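## Task

Carry the blue rack holding tubes from the counter to the desk, and carry the empty yellow rack from the desk to the counter, passing through the door that closes by itself. At the end both racks must stand upright, every tube must sit fully seated in a hole of the blue rack, and the door must be closed. Neither rack nor any tube may touch the floor. One or both robots may be used; at the end they must release everything and back away, and neither robot may topple or be left leaning.

## Robot and tools

Robots: two identical Hello Robot Stretch 4 units, r1 and r2. Each has an omni-wheel base, a lift sliding on a mast, one telescoping arm reaching forward, a three-joint wrist (yaw, pitch, roll) and a two-finger gripper. Each is about 1.6 m tall, and its base rim lies within 0.23 m of its base origin. Cameras per robot: <r>_head_camera, <r>_head_left_camera, <r>_head_right_camera, <r>_wrist_camera (r1 or r2).

Frames: each robot uses its own base frame, origin on the floor below the base centre, x ahead, y to the left, z up. hand_pose is a point between the open fingertips in that frame and may be slightly off. Odometry is the base frame as it was when the scene began; its heading runs -3.142 to 3.142, left positive. Since each robot reports only in its own frames, relative positions between robots come only from images, lidar_m and wrist_depth_mm.

execute_actions: arguments "actions" (a list holding one action, or empty to just read state and images) and optional "cameras" (list of names from above, or "all"; omitted/null means all, [] means none). An action is an object keyed by "r1" and/or "r2"; each robot gets its own sub-object. Inside it:
- "base": exactly one relative move, counted from the base position in the latest reported state: {"translate_m": d} straight ahead, forward positive, -2 to 2 m; {"strafe_m": d} sideways, left positive, -2 to 2 m; {"rotate_rad": d} turn in place, counter-clockwise positive, -3.2 to 3.2 rad. These are offsets, not poses.
- "joints": absolute targets by name: lift_m 0 to 1.2 m; arm_m 0 to 0.55 m extension; wrist_yaw_rad -1.134 to 4.276 (0 facing ahead, positive leftward, 3.14 tucked back, beyond 3.4 the arm may block); wrist_pitch_rad -1.117 to 4.259 (0 level, 1.57 pointing down); wrist_roll_rad -1.117 to 4.259 (0 fingers level, positive turns the gripper clockwise viewed from behind); gripper_m -0.038 to 0.141 fingertip gap (negative squeezes tips together). Targets out of range are clipped and reported; any other bad value or unknown key rejects the whole call.
- "pace": "slow", "default", "fast" or "max" (base 0.1/0.3/0.4/0.6 m/s, turning 1/2/3/4 rad/s; lower caps when the lift is above 0.2 m, down to 0.3 m/s and 1 rad/s at 1.2 m).
- "contact_limits": {"arm_m": v}, v from 0 (gentlest) to 0.75 (firmest), default 0.5; the arm halts with contact_stop when it pushes that hard.
- "end_of_arm": "enable_torque", used alone, to revive wrist or gripper motors that shut off.
All motions in an action begin together. A robot or part left out may keep driving toward its earlier target.

wait: {"seconds": 0 to 10}; lets the scene run and returns the same state and images. zoom_image: {"camera": name, "region": [x0, y0, x1, y1]} in pixels of that camera's latest full image, top-left origin, at most 504x504. finished_scene: {"scene": 1 or 2}; ends that scene for good and reports success, then gives the next task. Replying without a tool call ends everything.

Suggested order: unfold the wrist first (lift_m 0.4 with wrist_yaw_rad 0 in one action), locate racks, door, counter and desk in images, grip and carry one rack at a time through the door, place each upright and gently, confirm tubes are seated, make sure the door has shut, open the gripper and drive away before finishing.

Reading results: base_status and joint_status tell how each commanded motion ended: "done" (for the base: wheels turned the commanded amount, slip included), "off_target" (stopped short, maybe still pushing), "contact_stop_at_<key>" (blocked; that part may go slack, so a loaded lift can sink or a base can drift), "limit_stop_at_<name>" (built-in limit; "limit_stop_at_tilt" means leaning past 6 degrees and lift, arm and wheels go limp; "limit_stop_at_own_body" means a self-collision guard, likely with the gripper pitched up below -0.2 and rolled), "time_out", "torque_fault" (wrist or gripper motor went limp; send enable_torque). on_its_own lists uncommanded events; "held at" gives the held target, not the actual position. If a result reports a stop, later calls in the same reply are skipped. lidar_m: 12 distances in metres, 30-degree sectors counter-clockwise from straight ahead (4th left, 7th behind, 10th right); "-" means nothing seen or closer than 0.25 m; glass, thin legs and things behind can be missed; the other robot is visible. wrist_depth_mm: 7x7 grid of median depths, 100 to 2000 mm. turned_by_wheels vs turned_by_imu differing by over about 0.1 rad signals a bump or slip. base_tilt in degrees, forward and right positive, with a fixed offset up to about 1.5. motor_effort in percent of maximum, peak in brackets; wheel positive means turning right. Gripper reading and "done" do not prove a grasp; a firm grip shows as a clear gripper effort change. Closing below an object's width squeezes and pulls it inward by up to a third of the shortfall.

Avoid: robots pressing each other (bases touching then driving on is a hard press that fails the run), dropping racks or tubes, hard shoves, carrying over 1 kg with arm_m above 0.2 while driving or turning (tipping risk, worse at fast paces), strong pushes with a high gripper, more than about 2 kg in a level gripper (wrist fault), fingertips jammed on surfaces (raise the lift). Two robots carrying one load jointly can drift up to 3 cm apart per metre, which can tip one. Loose objects may occasionally get nudged.

Each tool is called after "Emit:" as name(argument=value, ...) on one line, values as JSON.

## Session

Emit:
execute_actions(actions=[])

Scene clock: 0.00 s.
r1.base_odometry: x=+0.000 y=+0.000 heading=+0.000 (m, m, rad; r1's odometry frame)
r1.turned_by_wheels: +0.000 (rad since the last result)
r1.turned_by_imu: +0.000 (rad since the last result)
r1.base_tilt: forward=+0.1 right=+0.0 (deg)
r1.lidar_m: 1.16 1.17 1.36 1.20 1.19 1.46 0.94 0.96 0.90 0.80 0.80 1.01
r1.base_status: not commanded
r1.joint_positions: lift_m=+0.201 arm_m=-0.001 wrist_yaw_rad=+3.109 wrist_pitch_rad=-0.015 wrist_roll_rad=-0.014 gripper_m=+0.057
r1.joint_status: not commanded
r1.motor_effort: lift_m=+20 arm_m=+0 wrist_yaw_rad=-1 wrist_pitch_rad=-7 wrist_roll_rad=+0 gripper_m=-2 wheel_0=+0 wheel_1=+1 wheel_2=+0 (%)
r1.hand_pose: x=-0.1155 y=+0.0968 z=+0.3832 quat_wxyz=(+0.016, +0.007, -0.007, +1.000) (m; r1's base frame)
r1.wrist_depth_mm: - 137 - - - 1756 1336 / - 125 - - - 1756 1336 / - 127 187 - - 1756 1336 / 135 138 - - - 1808 1336 / 1060 - - - - 1756 1308 / 1025 1336 194 1397 197 1397 1182 / 891 904 976 - 917 904 946
r2.base_odometry: x=+0.000 y=+0.000 heading=+0.000 (m, m, rad; r2's odometry frame)
r2.turned_by_wheels: +0.000 (rad since the last result)
r2.turned_by_imu: +0.000 (rad since the last result)
r2.base_tilt: forward=+0.1 right=-0.6 (deg)
r2.lidar_m: 1.89 1.94 1.66 1.51 1.09 0.71 0.66 0.71 0.92 1.55 1.58 1.94
r2.base_status: not commanded
r2.joint_positions: lift_m=+0.129 arm_m=+0.000 wrist_yaw_rad=+3.172 wrist_pitch_rad=+0.002 wrist_roll_rad=+0.020 gripper_m=+0.057
r2.joint_status: not commanded
r2.motor_effort: lift_m=+21 arm_m=-1 wrist_yaw_rad=+2 wrist_pitch_rad=-6 wrist_roll_rad=-1 gripper_m=-1 wheel_0=+0 wheel_1=+0 wheel_2=+0 (%)
r2.hand_pose: x=-0.1197 y=+0.0785 z=+0.3062 quat_wxyz=(-0.015, -0.001, +0.010, +1.000) (m; r2's base frame)
r2.wrist_depth_mm: - - 138 809 820 820 820 / - - 138 820 820 831 854 / - 112 139 820 820 842 831 / 143 140 193 831 809 842 842 / 213 809 809 820 831 831 831 / 213 809 198 809 212 831 831 / 213 300 750 - 768 715 788
pictures: r1_head_camera, r1_head_left_camera, r1_head_right_camera, r1_wrist_camera, r2_head_camera, r2_head_left_camera, r2_head_right_camera, r2_wrist_camera
Images, in order (width x height): r1_head_camera 420x560, r1_head_left_camera 420x672, r1_head_right_camera 420x672, r1_wrist_camera 616x392, r2_head_camera 420x560, r2_head_left_camera 420x672, r2_head_right_camera 420x672, r2_wrist_camera 616x392.

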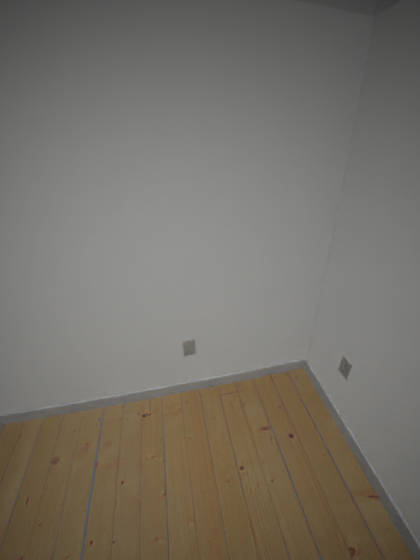

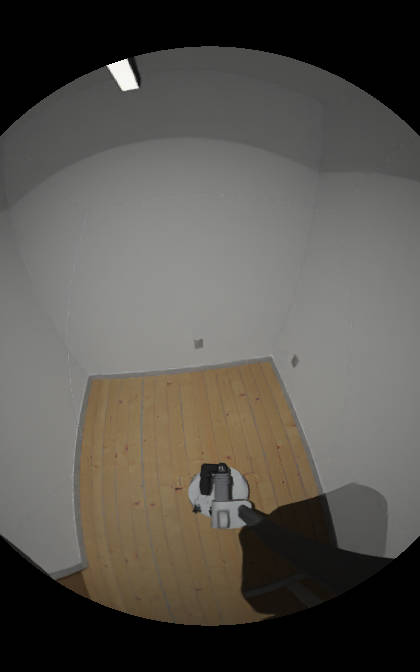

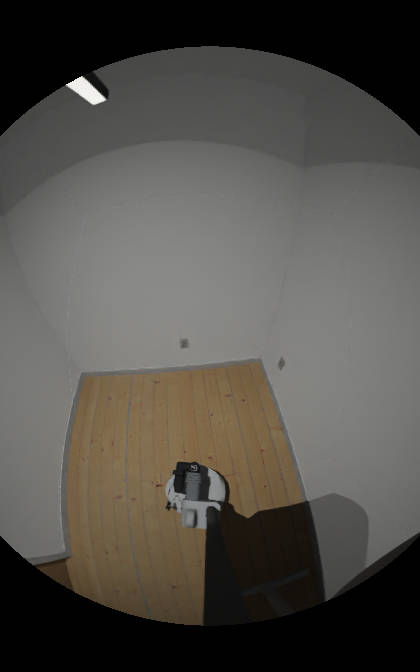

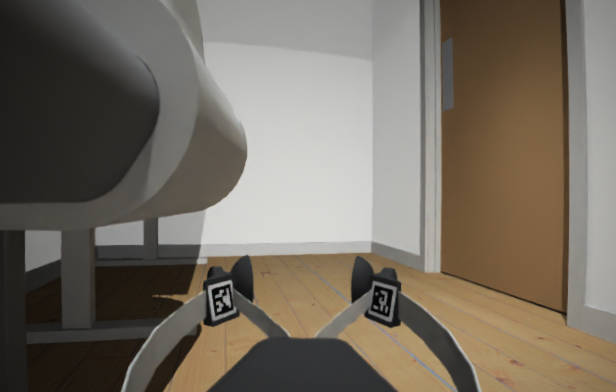

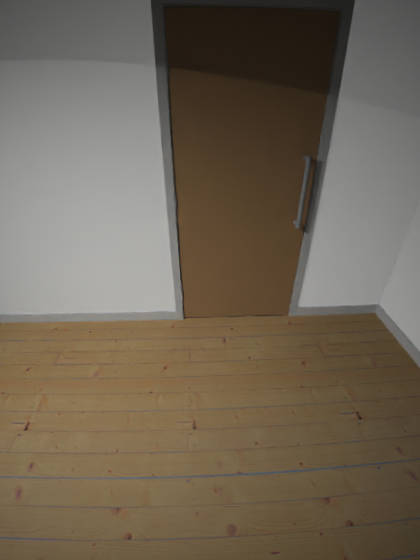

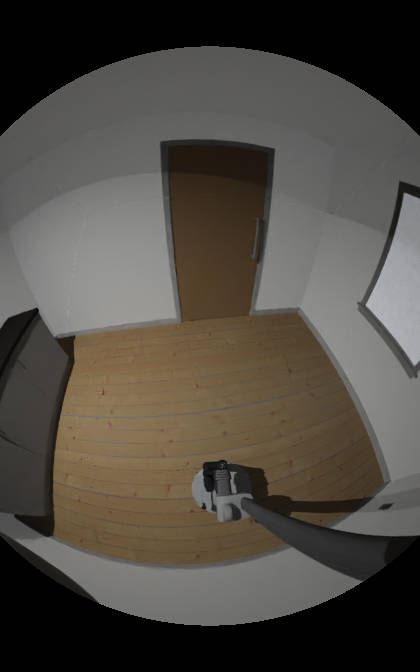

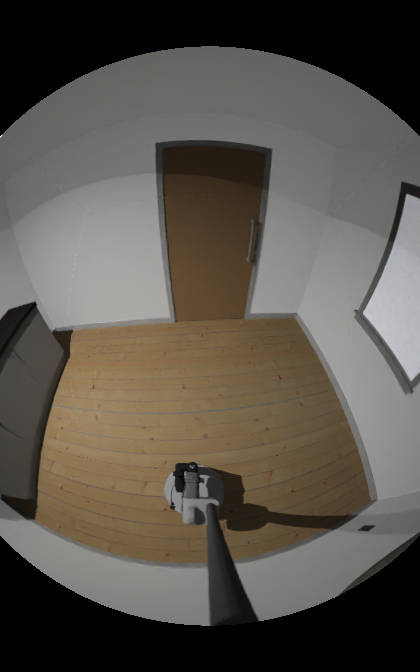

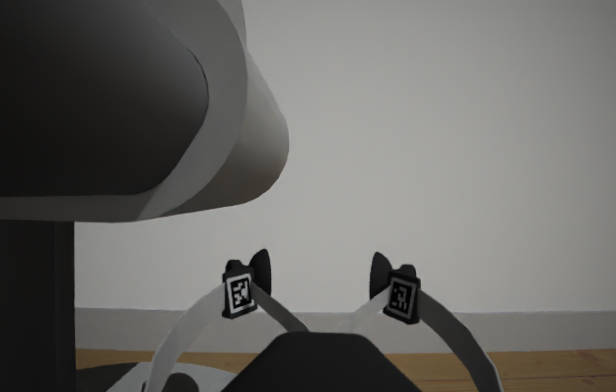

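Emit:
execute_actions(actions=[{"r1":{"base":{"rotate_rad":-2.4},"joints":{"lift_m":0.9,"wrist_yaw_rad":0,"gripper_m":0.12}},"r2":{"base":{"rotate_rad":1.57},"joints":{"lift_m":1.0,"wrist_yaw_rad":0,"gripper_m":0.12}}}])

Scene clock: 5.83 s.
r1.base_odometry: x=+0.000 y=+0.000 heading=-2.400 (m, m, rad; r1's odometry frame)
r1.turned_by_wheels: -2.400 (rad since the last result)
r1.turned_by_imu: -2.447 (rad since the last result)
r1.base_tilt: forward=+0.1 right=+0.0 (deg)
r1.lidar_m: 0.98 0.84 0.80 0.85 1.22 1.17 1.25 1.25 1.20 1.27 1.92 0.93
r1.base_status: done
r1.joint_positions: lift_m=+0.900 arm_m=-0.001 wrist_yaw_rad=+0.000 wrist_pitch_rad=-0.015 wrist_roll_rad=-0.014 gripper_m=+0.120
r1.joint_status: all done
r1.motor_effort: lift_m=+22(22) arm_m=+0(0) wrist_yaw_rad=+0(5) wrist_pitch_rad=-6(6) wrist_roll_rad=-1(1) gripper_m=+1(2) wheel_0=+2(5) wheel_1=+2(10) wheel_2=+2(5) (%)
r1.hand_pose: x=+0.4584 y=-0.0873 z=+1.0824 quat_wxyz=(+1.000, -0.007, -0.008, +0.000) (m; r1's base frame)
r1.wrist_depth_mm: 661 798 1008 1464 - - 1921 / 668 809 1042 1464 - - 1921 / 661 809 1060 1464 - - 1863 / 654 809 1060 1464 - - 1921 / 668 820 1060 1464 - - 1863 / 661 759 976 1336 213 1182 1863 / 661 778 976 - 866 854 1863
r2.base_odometry: x=+0.000 y=+0.000 heading=+1.570 (m, m, rad; r2's odometry frame)
r2.turned_by_wheels: +1.570 (rad since the last result)
r2.turned_by_imu: +1.544 (rad since the last result)
r2.base_tilt: forward=+0.1 right=-0.6 (deg)
r2.lidar_m: 1.51 1.07 0.72 0.67 0.70 0.90 1.56 1.57 1.98 1.89 1.94 1.63
r2.base_status: done
r2.joint_positions: lift_m=+1.000 arm_m=+0.000 wrist_yaw_rad=+0.000 wrist_pitch_rad=+0.002 wrist_roll_rad=+0.020 gripper_m=+0.120
r2.joint_status: all done
r2.motor_effort: lift_m=+24(25) arm_m=-1(1) wrist_yaw_rad=+2(5) wrist_pitch_rad=-7(7) wrist_roll_rad=-1(1) gripper_m=-3(1) wheel_0=+0(5) wheel_1=+0(5) wheel_2=+1(6) (%)
r2.hand_pose: x=+0.4598 y=-0.0874 z=+1.1774 quat_wxyz=(+1.000, +0.010, +0.001, +0.000) (m; r2's base frame)
r2.wrist_depth_mm: 1229 1863 1921 1983 1983 - - / 1229 1921 1983 1983 1983 - - / 1255 1921 1921 1983 1983 - - / 1255 1921 1983 1983 - - - / 1255 1863 1808 1983 1863 1983 - / 1229 1308 1308 1336 1366 1397 1464 / 1229 1308 1308 - 1397 1430 1464
pictures: r1_head_camera, r1_head_left_camera, r1_head_right_camera, r1_wrist_camera, r2_head_camera, r2_head_left_camera, r2_head_right_camera, r2_wrist_camera
camera_calibration (this result's frames):
r1_wrist_camera: T_world_to_cam=[[-0.00964312, -0.999217, 0.0383827, -0.135146], [0.0253828, -0.0386167, -0.998932, 1.12212], [0.999631, -0.00865856, 0.0257353, -0.261348], [0, 0, 0, 1]] pos_world=[0.231466, -0.0939703, 1.13284]
r2_wrist_camera: T_world_to_cam=[[0.0387628, -0.999231, -0.00586817, -0.0873791], [-0.0174541, 0.00519462, -0.999834, 1.23766], [0.999096, 0.0388588, -0.0172393, -0.206608], [0, 0, 0, 1]] pos_world=[0.231411, -0.0857125, 1.23338]
Images, in order (width x height): r1_head_camera 420x560, r1_head_left_camera 420x672, r1_head_right_camera 420x672, r1_wrist_camera 616x392, r2_head_camera 420x560, r2_head_left_camera 420x672, r2_head_right_camera 420x672, r2_wrist_camera 616x392.

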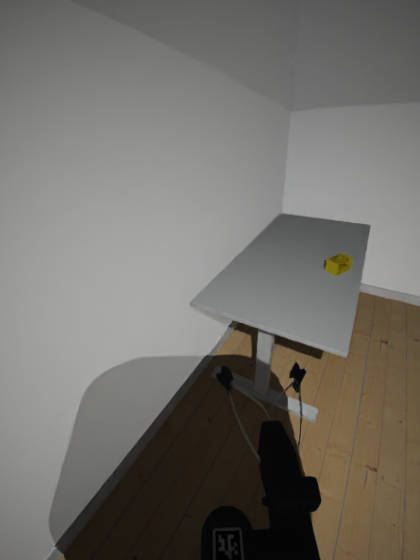

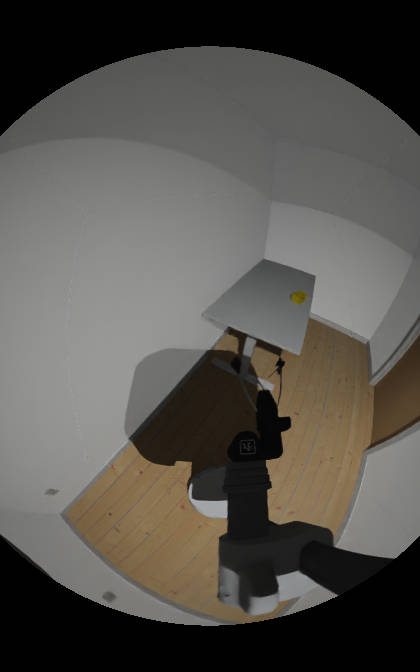

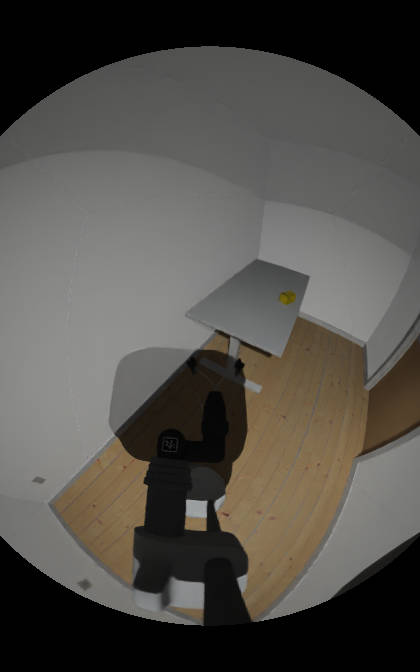

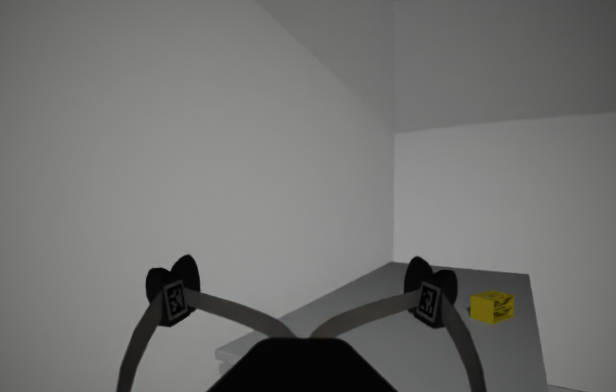

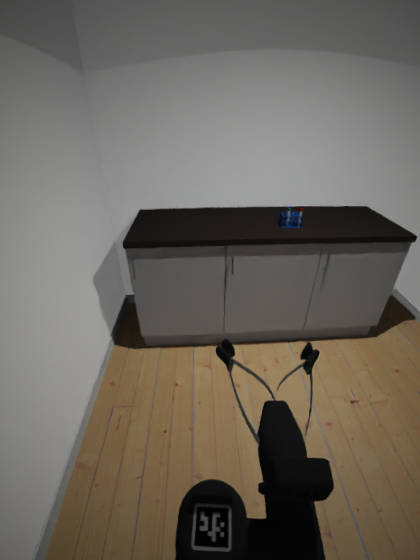

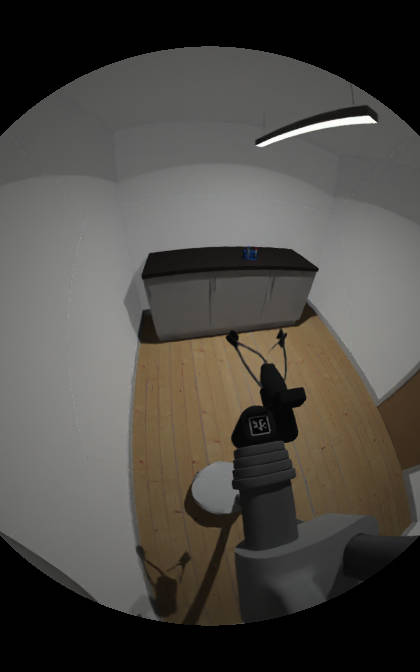

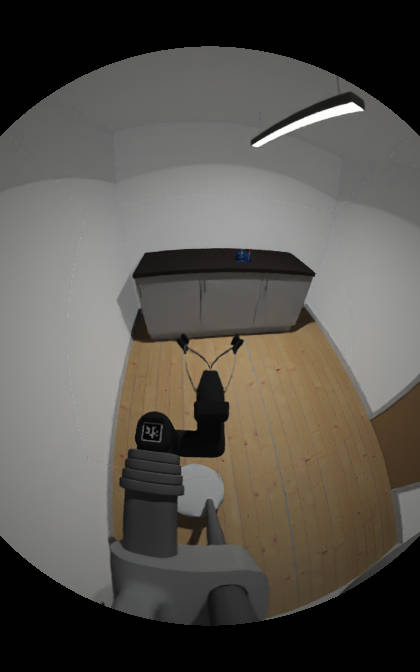

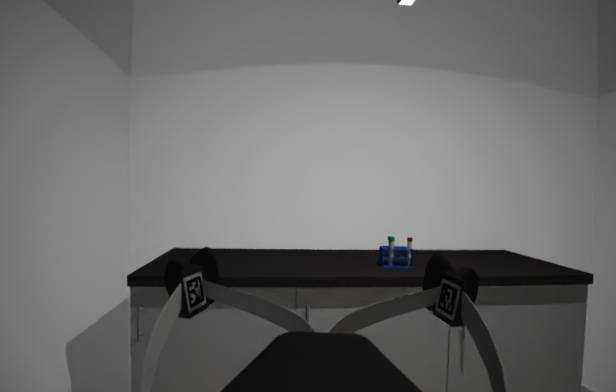

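Emit:
zoom_image(camera="r2_wrist_camera", region=[350,210,450,290])

Emit:
zoom_image(camera="r1_head_camera", region=[290,220,390,300])

Region (350, 210, 450, 290) of r2_wrist_camera's 616x392 image, scaled by 5.040; it fills the top 403 rows of this view, and the rest is white.

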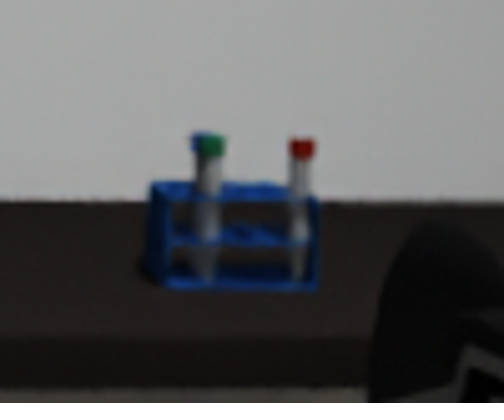

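Region (290, 220, 390, 300) of r1_head_camera's 420x560 image, scaled by 5.040, with more detail than that image has; it fills the top 403 rows of this view, and the rest is white.

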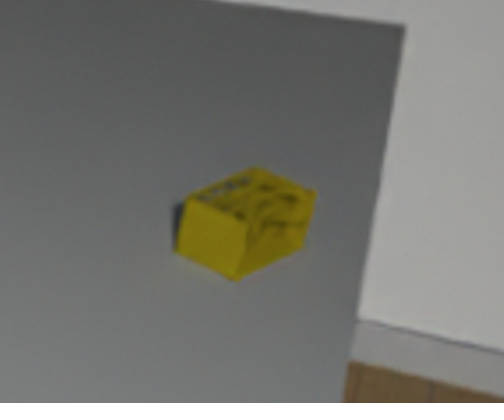

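Emit:
execute_actions(actions=[{"r1":{"base":{"rotate_rad":1.05}},"r2":{"base":{"translate_m":0.85},"joints":{"lift_m":0.85,"gripper_m":0.141}}}], cameras=[])

Emit:
execute_actions(actions=[{"r1":{"base":{"translate_m":-0.55},"joints":{"lift_m":0.72,"gripper_m":0.141}},"r2":{"base":{"strafe_m":-0.31}}}], cameras=["r2_head_camera","r2_wrist_camera","r1_head_right_camera"])

Emit:
execute_actions(actions=[{"r1":{"base":{"strafe_m":-1.3}}}], cameras=["r2_head_camera","r2_wrist_camera","r1_head_camera","r1_wrist_camera","r1_head_right_camera"])

Scene clock: 25.83 s.
r1.base_odometry: x=+0.000 y=+0.000 heading=-1.350 (m, m, rad; r1's odometry frame)
r1.turned_by_wheels: +1.049 (rad since the last result)
r1.turned_by_imu: +1.071 (rad since the last result)
r1.base_tilt: forward=+0.1 right=-0.1 (deg)
r1.lidar_m: 0.80 0.85 1.18 1.16 1.23 1.23 1.20 1.28 1.94 0.93 0.99 0.84
r1.base_status: done
r1.joint_positions: lift_m=+0.900 arm_m=-0.001 wrist_yaw_rad=+0.000 wrist_pitch_rad=-0.015 wrist_roll_rad=-0.014 gripper_m=+0.120
r1.joint_status: not commanded
r1.motor_effort: lift_m=+21(22) arm_m=+0(0) wrist_yaw_rad=-2(2) wrist_pitch_rad=-6(6) wrist_roll_rad=+0(1) gripper_m=+0(1) wheel_0=-2(6) wheel_1=-2(7) wheel_2=-2(6) (%)
r1.hand_pose: x=+0.4584 y=-0.0874 z=+1.0825 quat_wxyz=(+1.000, -0.007, -0.008, +0.000) (m; r1's base frame)
r1.wrist_depth_mm: 591 585 580 574 574 574 559 / 591 591 580 574 569 569 559 / 585 585 580 580 574 569 564 / 591 585 580 580 574 564 569 / 585 585 580 574 569 574 564 / 591 585 574 574 213 569 564 / 591 585 585 - 574 569 564
r2.base_odometry: x=+0.000 y=+0.850 heading=+1.570 (m, m, rad; r2's odometry frame)
r2.turned_by_wheels: +0.000 (rad since the last result)
r2.turned_by_imu: +0.001 (rad since the last result)
r2.base_tilt: forward=+0.0 right=-0.6 (deg)
r2.lidar_m: 0.68 0.69 0.78 0.72 0.76 1.00 2.34 2.48 1.97 1.81 1.10 0.70
r2.base_status: done
r2.joint_positions: lift_m=+0.850 arm_m=+0.000 wrist_yaw_rad=+0.000 wrist_pitch_rad=+0.002 wrist_roll_rad=+0.020 gripper_m=+0.141
r2.joint_status: all done
r2.motor_effort: lift_m=+19(22) arm_m=-1(1) wrist_yaw_rad=+2(2) wrist_pitch_rad=-7(7) wrist_roll_rad=-1(2) gripper_m=+0(0) wheel_0=-2(6) wheel_1=-1(5) wheel_2=+0(10) (%)
r2.hand_pose: x=+0.4598 y=-0.0874 z=+1.0278 quat_wxyz=(+1.000, +0.010, +0.001, +0.000) (m; r2's base frame)
r2.wrist_depth_mm: 1078 1042 1098 1138 1118 1160 1138 / 1042 1078 1098 1098 1160 1160 1182 / 1060 1060 1098 1118 1138 1182 1182 / 1042 1078 1098 1118 1138 1182 1182 / 904 931 960 1008 1025 676 1078 / 488 466 473 525 492 211 530 / 477 488 492 - 521 525 539
pictures: none
No camera images: the call's "cameras" was empty. Leave "cameras" out to get every camera's image.

Scene clock: 29.13 s.
r1.base_odometry: x=-0.120 y=+0.537 heading=-1.350 (m, m, rad; r1's odometry frame)
r1.turned_by_wheels: +0.000 (rad since the last result)
r1.turned_by_imu: +0.000 (rad since the last result)
r1.base_tilt: forward=+0.1 right=+0.0 (deg)
r1.lidar_m: 1.36 1.41 1.23 1.19 0.91 0.67 0.65 0.69 0.98 1.95 1.07 1.37
r1.base_status: done
r1.joint_positions: lift_m=+0.720 arm_m=-0.001 wrist_yaw_rad=+0.000 wrist_pitch_rad=-0.015 wrist_roll_rad=-0.014 gripper_m=+0.141
r1.joint_status: all done
r1.motor_effort: lift_m=+18(17) arm_m=+0(1) wrist_yaw_rad=+1(0) wrist_pitch_rad=-6(6) wrist_roll_rad=-1(1) gripper_m=+1(0) wheel_0=-2(6) wheel_1=-2(8) wheel_2=+2(10) (%)
r1.hand_pose: x=+0.4584 y=-0.0874 z=+0.9027 quat_wxyz=(+1.000, -0.007, -0.008, +0.000) (m; r1's base frame)
r1.wrist_depth_mm: 1138 1138 1138 1118 1098 1118 1078 / 1160 1160 1160 1118 1118 1098 1098 / 1160 1138 1118 1138 1138 1138 1098 / 1160 1138 1118 1118 1098 1098 1118 / 1138 1138 1138 1118 1138 1118 1118 / 1160 1138 1118 1118 1098 1118 1118 / 1160 1138 1138 - 1138 1118 1098
r2.base_odometry: x=+0.311 y=+0.850 heading=+1.570 (m, m, rad; r2's odometry frame)
r2.turned_by_wheels: +0.000 (rad since the last result)
r2.turned_by_imu: +0.002 (rad since the last result)
r2.base_tilt: forward=+0.1 right=-0.6 (deg)
r2.lidar_m: 0.70 0.67 0.91 1.06 1.07 1.42 2.37 2.40 1.64 1.51 1.14 0.77
r2.base_status: done
r2.joint_positions: lift_m=+0.850 arm_m=+0.000 wrist_yaw_rad=+0.000 wrist_pitch_rad=+0.002 wrist_roll_rad=+0.020 gripper_m=+0.141
r2.joint_status: not commanded
r2.motor_effort: lift_m=+19(19) arm_m=-1(1) wrist_yaw_rad=+2(2) wrist_pitch_rad=-7(7) wrist_roll_rad=-1(1) gripper_m=+1(1) wheel_0=+0(7) wheel_1=+1(7) wheel_2=-1(3) (%)
r2.hand_pose: x=+0.4598 y=-0.0874 z=+1.0278 quat_wxyz=(+1.000, +0.010, +0.001, +0.000) (m; r2's base frame)
r2.wrist_depth_mm: 1098 1098 1118 1138 1160 1182 1160 / 1078 1078 1098 1138 1182 1205 1205 / 1078 1098 1098 1138 1160 1205 1182 / 1118 1118 1118 1118 1160 1182 1205 / 878 931 976 854 1025 1042 1138 / 488 504 504 530 530 211 554 / 508 517 525 - 549 559 580
pictures: r1_head_right_camera, r2_head_camera, r2_wrist_camera
camera_calibration (this result's frames):
r2_wrist_camera: T_world_to_cam=[[0.0385286, -0.99924, -0.00586829, -0.0882168], [-0.017453, 0.00519883, -0.999834, 1.08806], [0.999105, 0.0386247, -0.0172394, -0.209189], [0, 0, 0, 1]] pos_world=[0.231391, -0.0857266, 1.08376]
Images, in order (width x height): r1_head_right_camera 420x672, r2_head_camera 420x560, r2_wrist_camera 616x392.

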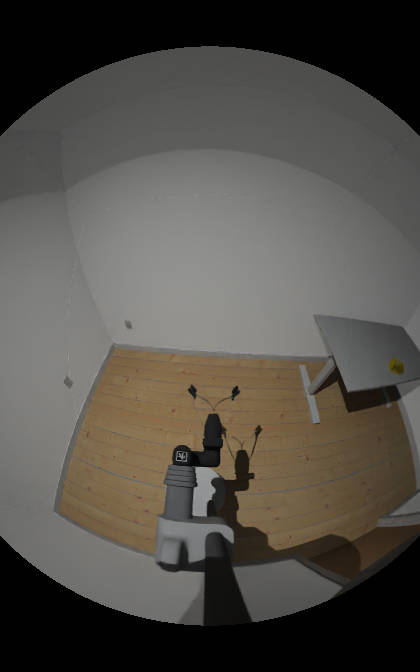

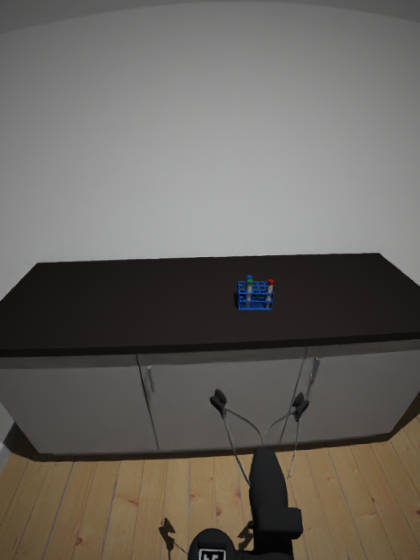

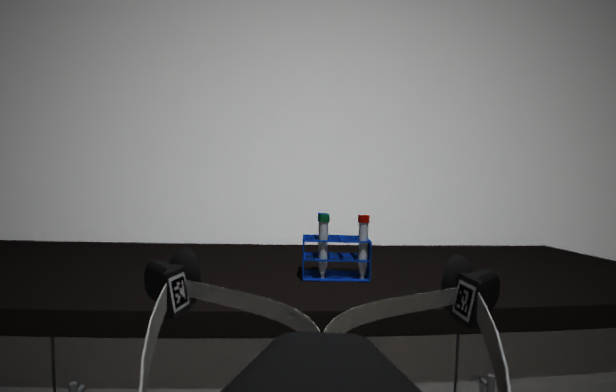

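Scene clock: 34.80 s.
r1.base_odometry: x=-1.389 y=+0.252 heading=-1.350 (m, m, rad; r1's odometry frame)
r1.turned_by_wheels: +0.000 (rad since the last result)
r1.turned_by_imu: -0.001 (rad since the last result)
r1.base_tilt: forward=+0.0 right=+0.0 (deg)
r1.lidar_m: 0.48 0.52 1.94 2.41 0.98 0.81 0.78 0.83 1.06 1.26 0.69 0.51
r1.base_status: done
r1.joint_positions: lift_m=+0.720 arm_m=-0.001 wrist_yaw_rad=+0.000 wrist_pitch_rad=-0.015 wrist_roll_rad=-0.014 gripper_m=+0.141
r1.joint_status: not commanded
r1.motor_effort: lift_m=+19(19) arm_m=+0(0) wrist_yaw_rad=-2(0) wrist_pitch_rad=-6(7) wrist_roll_rad=+0(1) gripper_m=+1(1) wheel_0=+0(10) wheel_1=-1(10) wheel_2=+0(1) (%)
r1.hand_pose: x=+0.4584 y=-0.0874 z=+0.9027 quat_wxyz=(+1.000, -0.007, -0.008, +0.000) (m; r1's base frame)
r1.wrist_depth_mm: 1078 1098 1098 1078 1060 1042 1042 / 1098 1098 1078 1078 1078 1060 1042 / 1078 1078 1078 1078 1060 1060 1060 / 1098 1098 1078 1060 1078 1060 1060 / 1098 1078 1098 1078 1060 1060 1042 / 1098 597 603 732 615 609 723 / 484 480 517 - 492 377 399
r2.base_odometry: x=+0.311 y=+0.850 heading=+1.570 (m, m, rad; r2's odometry frame)
r2.turned_by_wheels: +0.000 (rad since the last result)
r2.turned_by_imu: +0.002 (rad since the last result)
r2.base_tilt: forward=+0.1 right=-0.6 (deg)
r2.lidar_m: 0.68 0.71 0.93 1.06 1.07 1.42 2.40 2.41 1.64 1.50 1.17 0.78
r2.base_status: not commanded
r2.joint_positions: lift_m=+0.850 arm_m=+0.000 wrist_yaw_rad=+0.000 wrist_pitch_rad=+0.002 wrist_roll_rad=+0.020 gripper_m=+0.141
r2.joint_status: not commanded
r2.motor_effort: lift_m=+19(19) arm_m=-1(1) wrist_yaw_rad=+2(2) wrist_pitch_rad=-7(7) wrist_roll_rad=-1(1) gripper_m=+4(2) wheel_0=+0(1) wheel_1=+1(1) wheel_2=-1(1) (%)
r2.hand_pose: x=+0.4598 y=-0.0874 z=+1.0278 quat_wxyz=(+1.000, +0.010, +0.001, +0.000) (m; r2's base frame)
r2.wrist_depth_mm: 1098 1098 1118 1138 1138 1160 1182 / 1078 1098 1098 1138 1138 1160 1205 / 1078 1138 1138 1138 1160 1205 1205 / 1078 1098 1138 1160 1160 1160 1205 / 878 931 960 842 1025 1042 1138 / 488 496 508 525 530 211 554 / 508 517 521 - 554 559 574
pictures: r1_head_camera, r1_head_right_camera, r1_wrist_camera, r2_head_camera, r2_wrist_camera
camera_calibration (this result's frames):
r1_wrist_camera: T_world_to_cam=[[-0.009768, -0.999215, 0.0383823, -0.128227], [0.0254154, -0.0386198, -0.998931, 0.942614], [0.999629, -0.00878206, 0.0257727, -0.25676], [0, 0, 0, 1]] pos_world=[0.231455, -0.093978, 0.953145]
r2_wrist_camera: T_world_to_cam=[[0.0385287, -0.99924, -0.00586818, -0.088217], [-0.0174529, 0.00519872, -0.999834, 1.08806], [0.999105, 0.0386247, -0.0172393, -0.209189], [0, 0, 0, 1]] pos_world=[0.231391, -0.0857266, 1.08376]
Images, in order (width x height): r1_head_camera 420x560, r1_head_right_camera 420x672, r1_wrist_camera 616x392, r2_head_camera 420x560, r2_wrist_camera 616x392.

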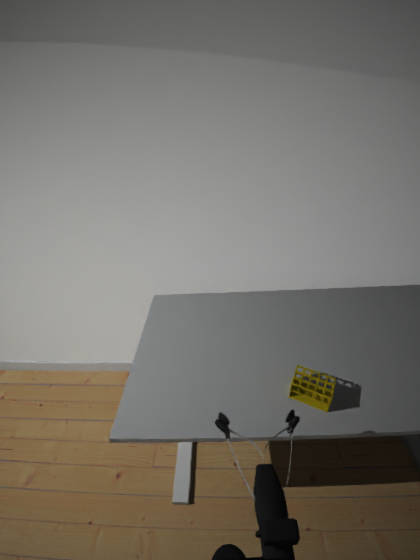

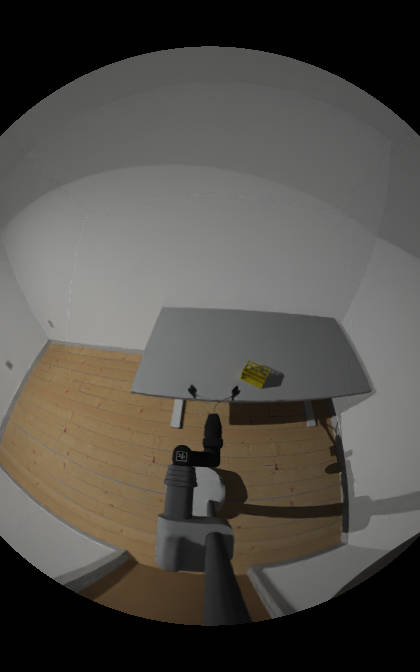

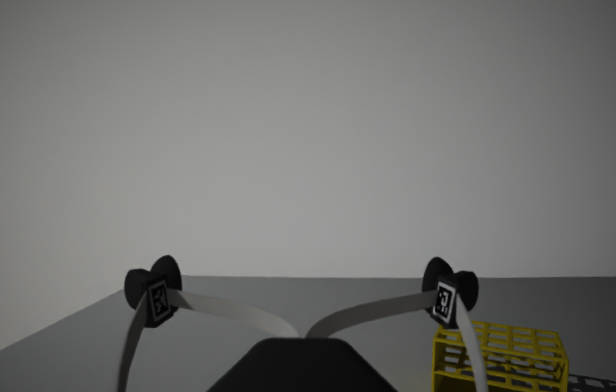

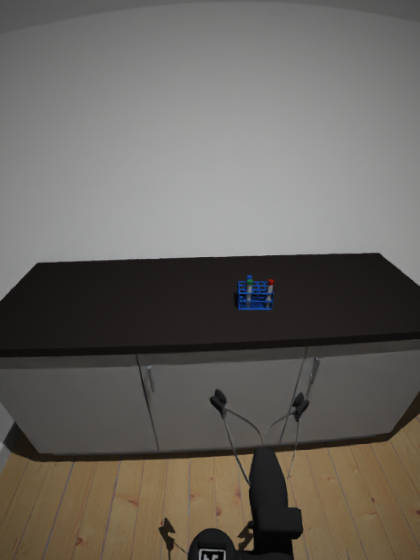

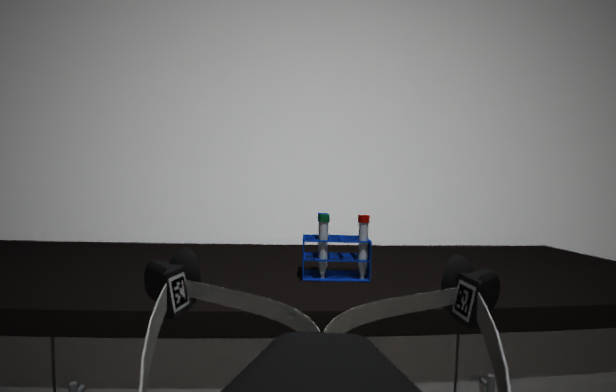

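Emit:
zoom_image(camera="r2_head_camera", region=[200,250,320,350])

Emit:
zoom_image(camera="r2_wrist_camera", region=[270,190,410,300])

Emit:
zoom_image(camera="r1_head_camera", region=[250,340,390,450])

Region (200, 250, 320, 350) of r2_head_camera's 420x560 image, scaled by 4.200, with more detail than that image has.

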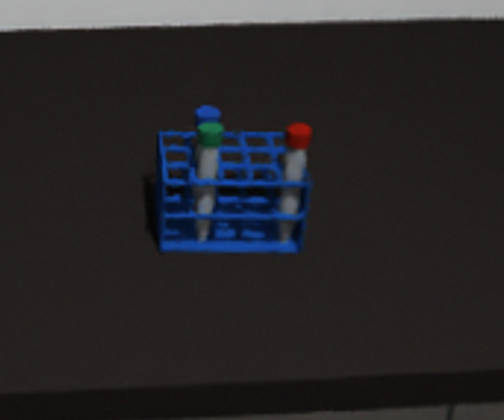

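Region (270, 190, 410, 300) of r2_wrist_camera's 616x392 image, scaled by 3.600; it fills the top 396 rows of this view, and the rest is white.

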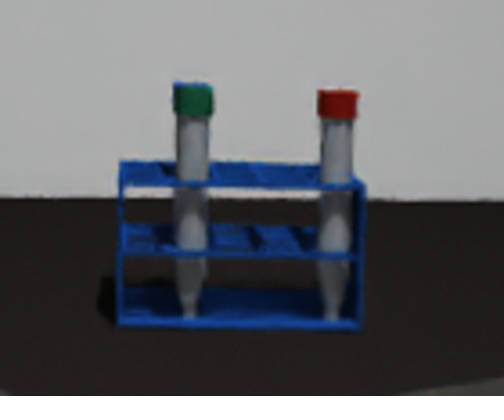

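Region (250, 340, 390, 450) of r1_head_camera's 420x560 image, scaled by 3.600, with more detail than that image has; it fills the top 396 rows of this view, and the rest is white.

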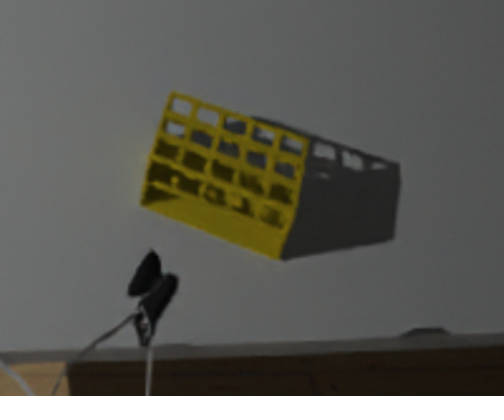

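Emit:
execute_actions(actions=[{"r1":{"base":{"rotate_rad":-0.49}},"r2":{"base":{"translate_m":0.25},"joints":{"lift_m":0.8,"wrist_yaw_rad":0.045,"wrist_roll_rad":0}}}], cameras=[])

Emit:
execute_actions(actions=[{"r1":{"base":{"strafe_m":0.116},"joints":{"lift_m":0.62}},"r2":{"base":{"strafe_m":-0.045},"joints":{"lift_m":0.78,"arm_m":0.1}}}], cameras=["r2_head_camera","r2_wrist_camera","r1_head_camera","r1_wrist_camera"])

Scene clock: 54.40 s.
r1.base_odometry: x=-1.389 y=+0.252 heading=-1.840 (m, m, rad; r1's odometry frame)
r1.turned_by_wheels: -0.490 (rad since the last result)
r1.turned_by_imu: -0.499 (rad since the last result)
r1.base_tilt: forward=+0.1 right=+0.0 (deg)
r1.lidar_m: 0.51 0.46 0.51 2.02 2.19 0.94 0.81 0.78 0.85 1.11 1.26 0.68
r1.base_status: done
r1.joint_positions: lift_m=+0.720 arm_m=-0.001 wrist_yaw_rad=+0.000 wrist_pitch_rad=-0.015 wrist_roll_rad=-0.014 gripper_m=+0.141
r1.joint_status: not commanded
r1.motor_effort: lift_m=+18(18) arm_m=+0(0) wrist_yaw_rad=+0(0) wrist_pitch_rad=-6(6) wrist_roll_rad=-1(0) gripper_m=+2(1) wheel_0=+1(6) wheel_1=+2(9) wheel_2=+1(10) (%)
r1.hand_pose: x=+0.4584 y=-0.0875 z=+0.9027 quat_wxyz=(+1.000, -0.007, -0.008, +0.000) (m; r1's base frame)
r1.wrist_depth_mm: 917 1008 1138 1255 1430 1205 991 / 931 1008 1138 1255 1430 1205 1008 / 931 1008 1138 1281 1430 1229 1025 / 931 1025 1138 1281 1430 1255 1008 / 931 991 1118 1255 1366 1160 991 / 699 442 445 741 621 609 723 / 480 466 469 - 492 521 960
r2.base_odometry: x=+0.311 y=+1.100 heading=+1.570 (m, m, rad; r2's odometry frame)
r2.turned_by_wheels: +0.000 (rad since the last result)
r2.turned_by_imu: +0.001 (rad since the last result)
r2.base_tilt: forward=+0.1 right=-0.6 (deg)
r2.lidar_m: 0.45 0.47 0.59 1.08 1.10 1.41 2.65 2.28 1.58 1.48 0.79 0.51
r2.base_status: done
r2.joint_positions: lift_m=+0.800 arm_m=+0.000 wrist_yaw_rad=+0.045 wrist_pitch_rad=+0.002 wrist_roll_rad=+0.000 gripper_m=+0.141
r2.joint_status: all done
r2.motor_effort: lift_m=+18(19) arm_m=-1(1) wrist_yaw_rad=+3(6) wrist_pitch_rad=-7(7) wrist_roll_rad=-2(4) gripper_m=+0(1) wheel_0=-1(4) wheel_1=-1(5) wheel_2=+0(9) (%)
r2.hand_pose: x=+0.4634 y=-0.0744 z=+0.9779 quat_wxyz=(+1.000, +0.000, +0.001, +0.022) (m; r2's base frame)
r2.wrist_depth_mm: 866 878 866 878 891 891 891 / 866 878 878 878 891 904 904 / 878 866 891 904 878 904 891 / 878 891 891 891 891 891 904 / 585 621 661 591 488 778 831 / 332 317 306 370 322 211 399 / 254 255 258 - 264 266 274
pictures: none
No camera images: the call's "cameras" was empty. Leave "cameras" out to get every camera's image.

Scene clock: 55.97 s.
r1.base_odometry: x=-1.277 y=+0.222 heading=-1.840 (m, m, rad; r1's odometry frame)
r1.turned_by_wheels: +0.000 (rad since the last result)
r1.turned_by_imu: +0.000 (rad since the last result)
r1.base_tilt: forward=+0.1 right=+0.0 (deg)
r1.lidar_m: 0.45 0.43 0.46 1.91 2.33 1.01 0.84 0.83 0.90 1.18 1.36 0.60
r1.base_status: done
r1.joint_positions: lift_m=+0.620 arm_m=-0.001 wrist_yaw_rad=+0.000 wrist_pitch_rad=-0.015 wrist_roll_rad=-0.014 gripper_m=+0.141
r1.joint_status: all done
r1.motor_effort: lift_m=+18(17) arm_m=+0(0) wrist_yaw_rad=+0(1) wrist_pitch_rad=-6(7) wrist_roll_rad=-1(1) gripper_m=+0(0) wheel_0=+1(8) wheel_1=+0(11) wheel_2=+0(1) (%)
r1.hand_pose: x=+0.4584 y=-0.0874 z=+0.8028 quat_wxyz=(+1.000, -0.007, -0.008, +0.000) (m; r1's base frame)
r1.wrist_depth_mm: 891 976 1078 1205 1366 1336 1078 / 891 976 1078 1229 1397 1336 1098 / 891 960 1060 1205 1366 1336 1098 / 891 976 1078 1205 1397 1366 1098 / 778 809 820 500 842 854 854 / 394 336 347 418 353 427 1025 / 273 272 293 - 1397 1182 1098
r2.base_odometry: x=+0.356 y=+1.100 heading=+1.570 (m, m, rad; r2's odometry frame)
r2.turned_by_wheels: +0.000 (rad since the last result)
r2.turned_by_imu: +0.000 (rad since the last result)
r2.base_tilt: forward=+0.1 right=-0.6 (deg)
r2.lidar_m: 0.46 0.47 0.63 1.12 1.16 1.48 2.66 2.24 1.57 1.45 0.77 0.52
r2.base_status: done
r2.joint_positions: lift_m=+0.780 arm_m=+0.099 wrist_yaw_rad=+0.045 wrist_pitch_rad=+0.002 wrist_roll_rad=+0.000 gripper_m=+0.141
r2.joint_status: all done
r2.motor_effort: lift_m=+18(15) arm_m=+5(6) wrist_yaw_rad=+2(3) wrist_pitch_rad=-7(7) wrist_roll_rad=-2(2) gripper_m=+2(1) wheel_0=-2(6) wheel_1=+0(7) wheel_2=+0(5) (%)
r2.hand_pose: x=+0.5621 y=-0.0743 z=+0.9579 quat_wxyz=(+1.000, +0.000, +0.001, +0.023) (m; r2's base frame)
r2.wrist_depth_mm: 778 778 778 788 788 798 798 / 778 778 778 788 798 788 809 / 768 788 778 778 788 809 809 / 778 788 778 798 798 809 809 / 484 517 549 424 508 647 676 / 276 263 253 307 267 212 329 / 198 198 206 - 213 215 232
pictures: r1_head_camera, r1_wrist_camera, r2_head_camera, r2_wrist_camera
camera_calibration (this result's frames):
r1_wrist_camera: T_world_to_cam=[[-0.0099826, -0.999213, 0.0383822, -0.124355], [0.025407, -0.0386252, -0.998931, 0.842799], [0.999627, -0.00899675, 0.0257726, -0.254185], [0, 0, 0, 1]] pos_world=[0.231436, -0.0939912, 0.853222]
r2_wrist_camera: T_world_to_cam=[[0.0835979, -0.996406, 0.0136715, -0.123318], [-0.0167546, -0.015123, -0.999745, 1.01793], [0.996359, 0.0833476, -0.0179586, -0.30757], [0, 0, 0, 1]] pos_world=[0.333814, -0.0818456, 1.01383]
Images, in order (width x height): r1_head_camera 420x560, r1_wrist_camera 616x392, r2_head_camera 420x560, r2_wrist_camera 616x392.

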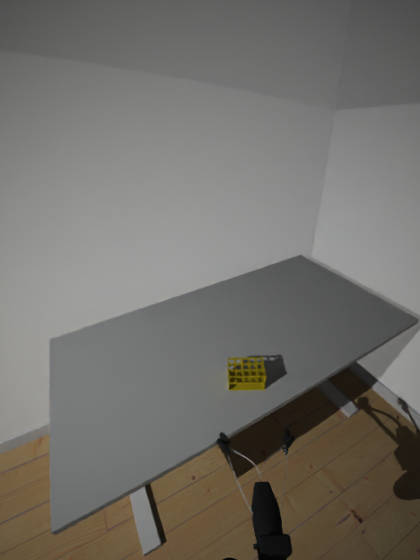

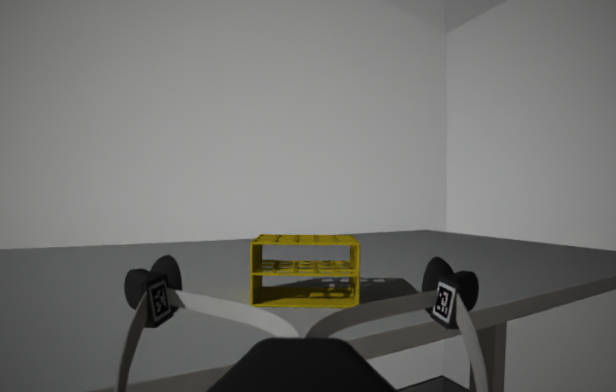

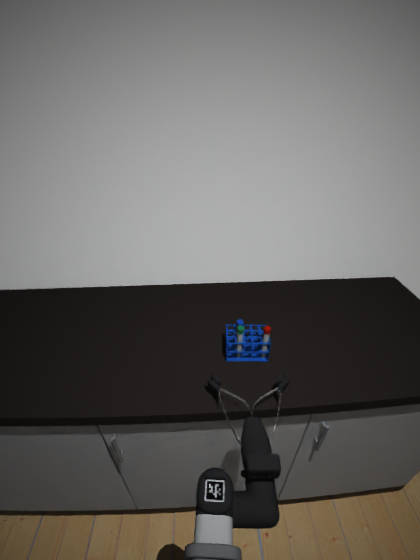

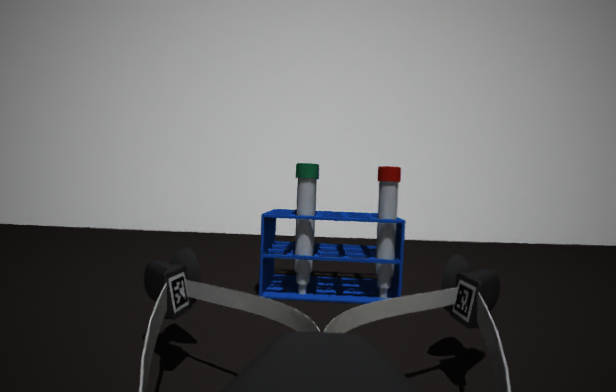

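Emit:
execute_actions(actions=[{"r1":{"base":{"strafe_m":-0.005},"joints":{"lift_m":0.595,"arm_m":0.15}},"r2":{"base":{"strafe_m":-0.004},"joints":{"lift_m":0.776,"arm_m":0.18}}}], cameras=["r2_wrist_camera","r1_wrist_camera"])

Scene clock: 66.63 s.
r1.base_odometry: x=-1.282 y=+0.223 heading=-1.840 (m, m, rad; r1's odometry frame)
r1.turned_by_wheels: +0.000 (rad since the last result)
r1.turned_by_imu: +0.000 (rad since the last result)
r1.base_tilt: forward=+0.2 right=-0.1 (deg)
r1.lidar_m: 0.45 0.44 0.47 1.94 2.34 1.02 0.83 0.83 0.91 1.19 1.35 0.64
r1.base_status: done
r1.joint_positions: lift_m=+0.595 arm_m=+0.149 wrist_yaw_rad=+0.000 wrist_pitch_rad=-0.015 wrist_roll_rad=-0.014 gripper_m=+0.141
r1.joint_status: all done
r1.motor_effort: lift_m=+17(17) arm_m=+6(5) wrist_yaw_rad=-2(0) wrist_pitch_rad=-6(6) wrist_roll_rad=-1(1) gripper_m=+0(1) wheel_0=-2(7) wheel_1=+3(8) wheel_2=+0(1) (%)
r1.hand_pose: x=+0.6084 y=-0.0874 z=+0.7778 quat_wxyz=(+1.000, -0.007, -0.008, +0.000) (m; r1's base frame)
r1.wrist_depth_mm: 778 842 946 1078 1229 1255 1025 / 778 854 946 1078 1205 1281 1042 / 768 854 946 1078 1229 1255 1025 / 788 854 946 1060 1205 1255 1042 / 615 634 469 347 559 676 668 / 315 270 274 296 271 278 332 / 220 218 234 - 222 235 259
r2.base_odometry: x=+0.360 y=+1.100 heading=+1.570 (m, m, rad; r2's odometry frame)
r2.turned_by_wheels: +0.000 (rad since the last result)
r2.turned_by_imu: +0.001 (rad since the last result)
r2.base_tilt: forward=+0.1 right=-0.5 (deg)
r2.lidar_m: 0.47 0.46 0.60 1.12 1.15 1.49 2.64 2.22 1.57 1.42 0.78 0.53
r2.base_status: done
r2.joint_positions: lift_m=+0.776 arm_m=+0.179 wrist_yaw_rad=+0.045 wrist_pitch_rad=+0.002 wrist_roll_rad=+0.000 gripper_m=+0.141
r2.joint_status: all done
r2.motor_effort: lift_m=+18(18) arm_m=+5(5) wrist_yaw_rad=+2(3) wrist_pitch_rad=-7(7) wrist_roll_rad=-2(2) gripper_m=+0(2) wheel_0=+1(5) wheel_1=+0(7) wheel_2=+0(2) (%)
r2.hand_pose: x=+0.6421 y=-0.0743 z=+0.9539 quat_wxyz=(+1.000, +0.000, +0.001, +0.023) (m; r2's base frame)
r2.wrist_depth_mm: 699 699 707 707 715 715 723 / 691 699 699 707 715 723 723 / 707 707 699 707 715 723 723 / 707 707 715 715 715 715 723 / 466 488 394 324 285 603 640 / 264 252 241 257 251 211 314 / 189 190 196 - 204 205 222
pictures: r1_wrist_camera, r2_wrist_camera
camera_calibration (this result's frames):
r1_wrist_camera: T_world_to_cam=[[-0.00979753, -0.999215, 0.0383816, -0.121957], [0.0254994, -0.0386206, -0.998929, 0.813993], [0.999627, -0.00880833, 0.0258578, -0.403609], [0, 0, 0, 1]] pos_world=[0.381507, -0.0939796, 0.828239]
r2_wrist_camera: T_world_to_cam=[[0.0836314, -0.996403, 0.0136734, -0.129963], [-0.0167329, -0.0151237, -0.999746, 1.01525], [0.996356, 0.0833813, -0.0179376, -0.387351], [0, 0, 0, 1]] pos_world=[0.413797, -0.0818434, 1.00982]
Images, in order (width x height): r1_wrist_camera 616x392, r2_wrist_camera 616x392.

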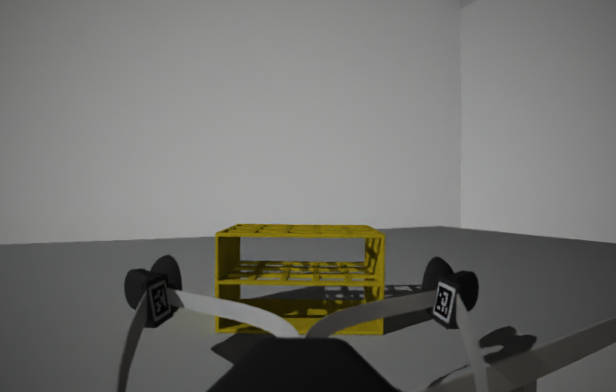

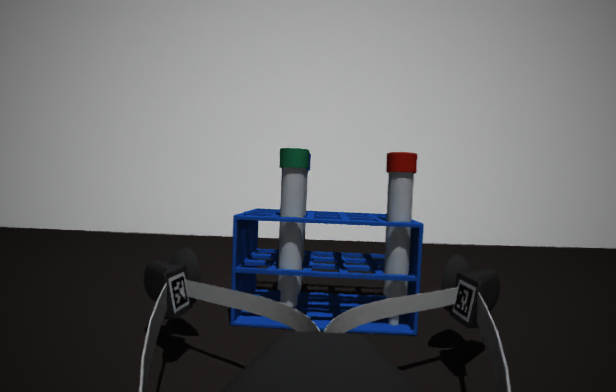

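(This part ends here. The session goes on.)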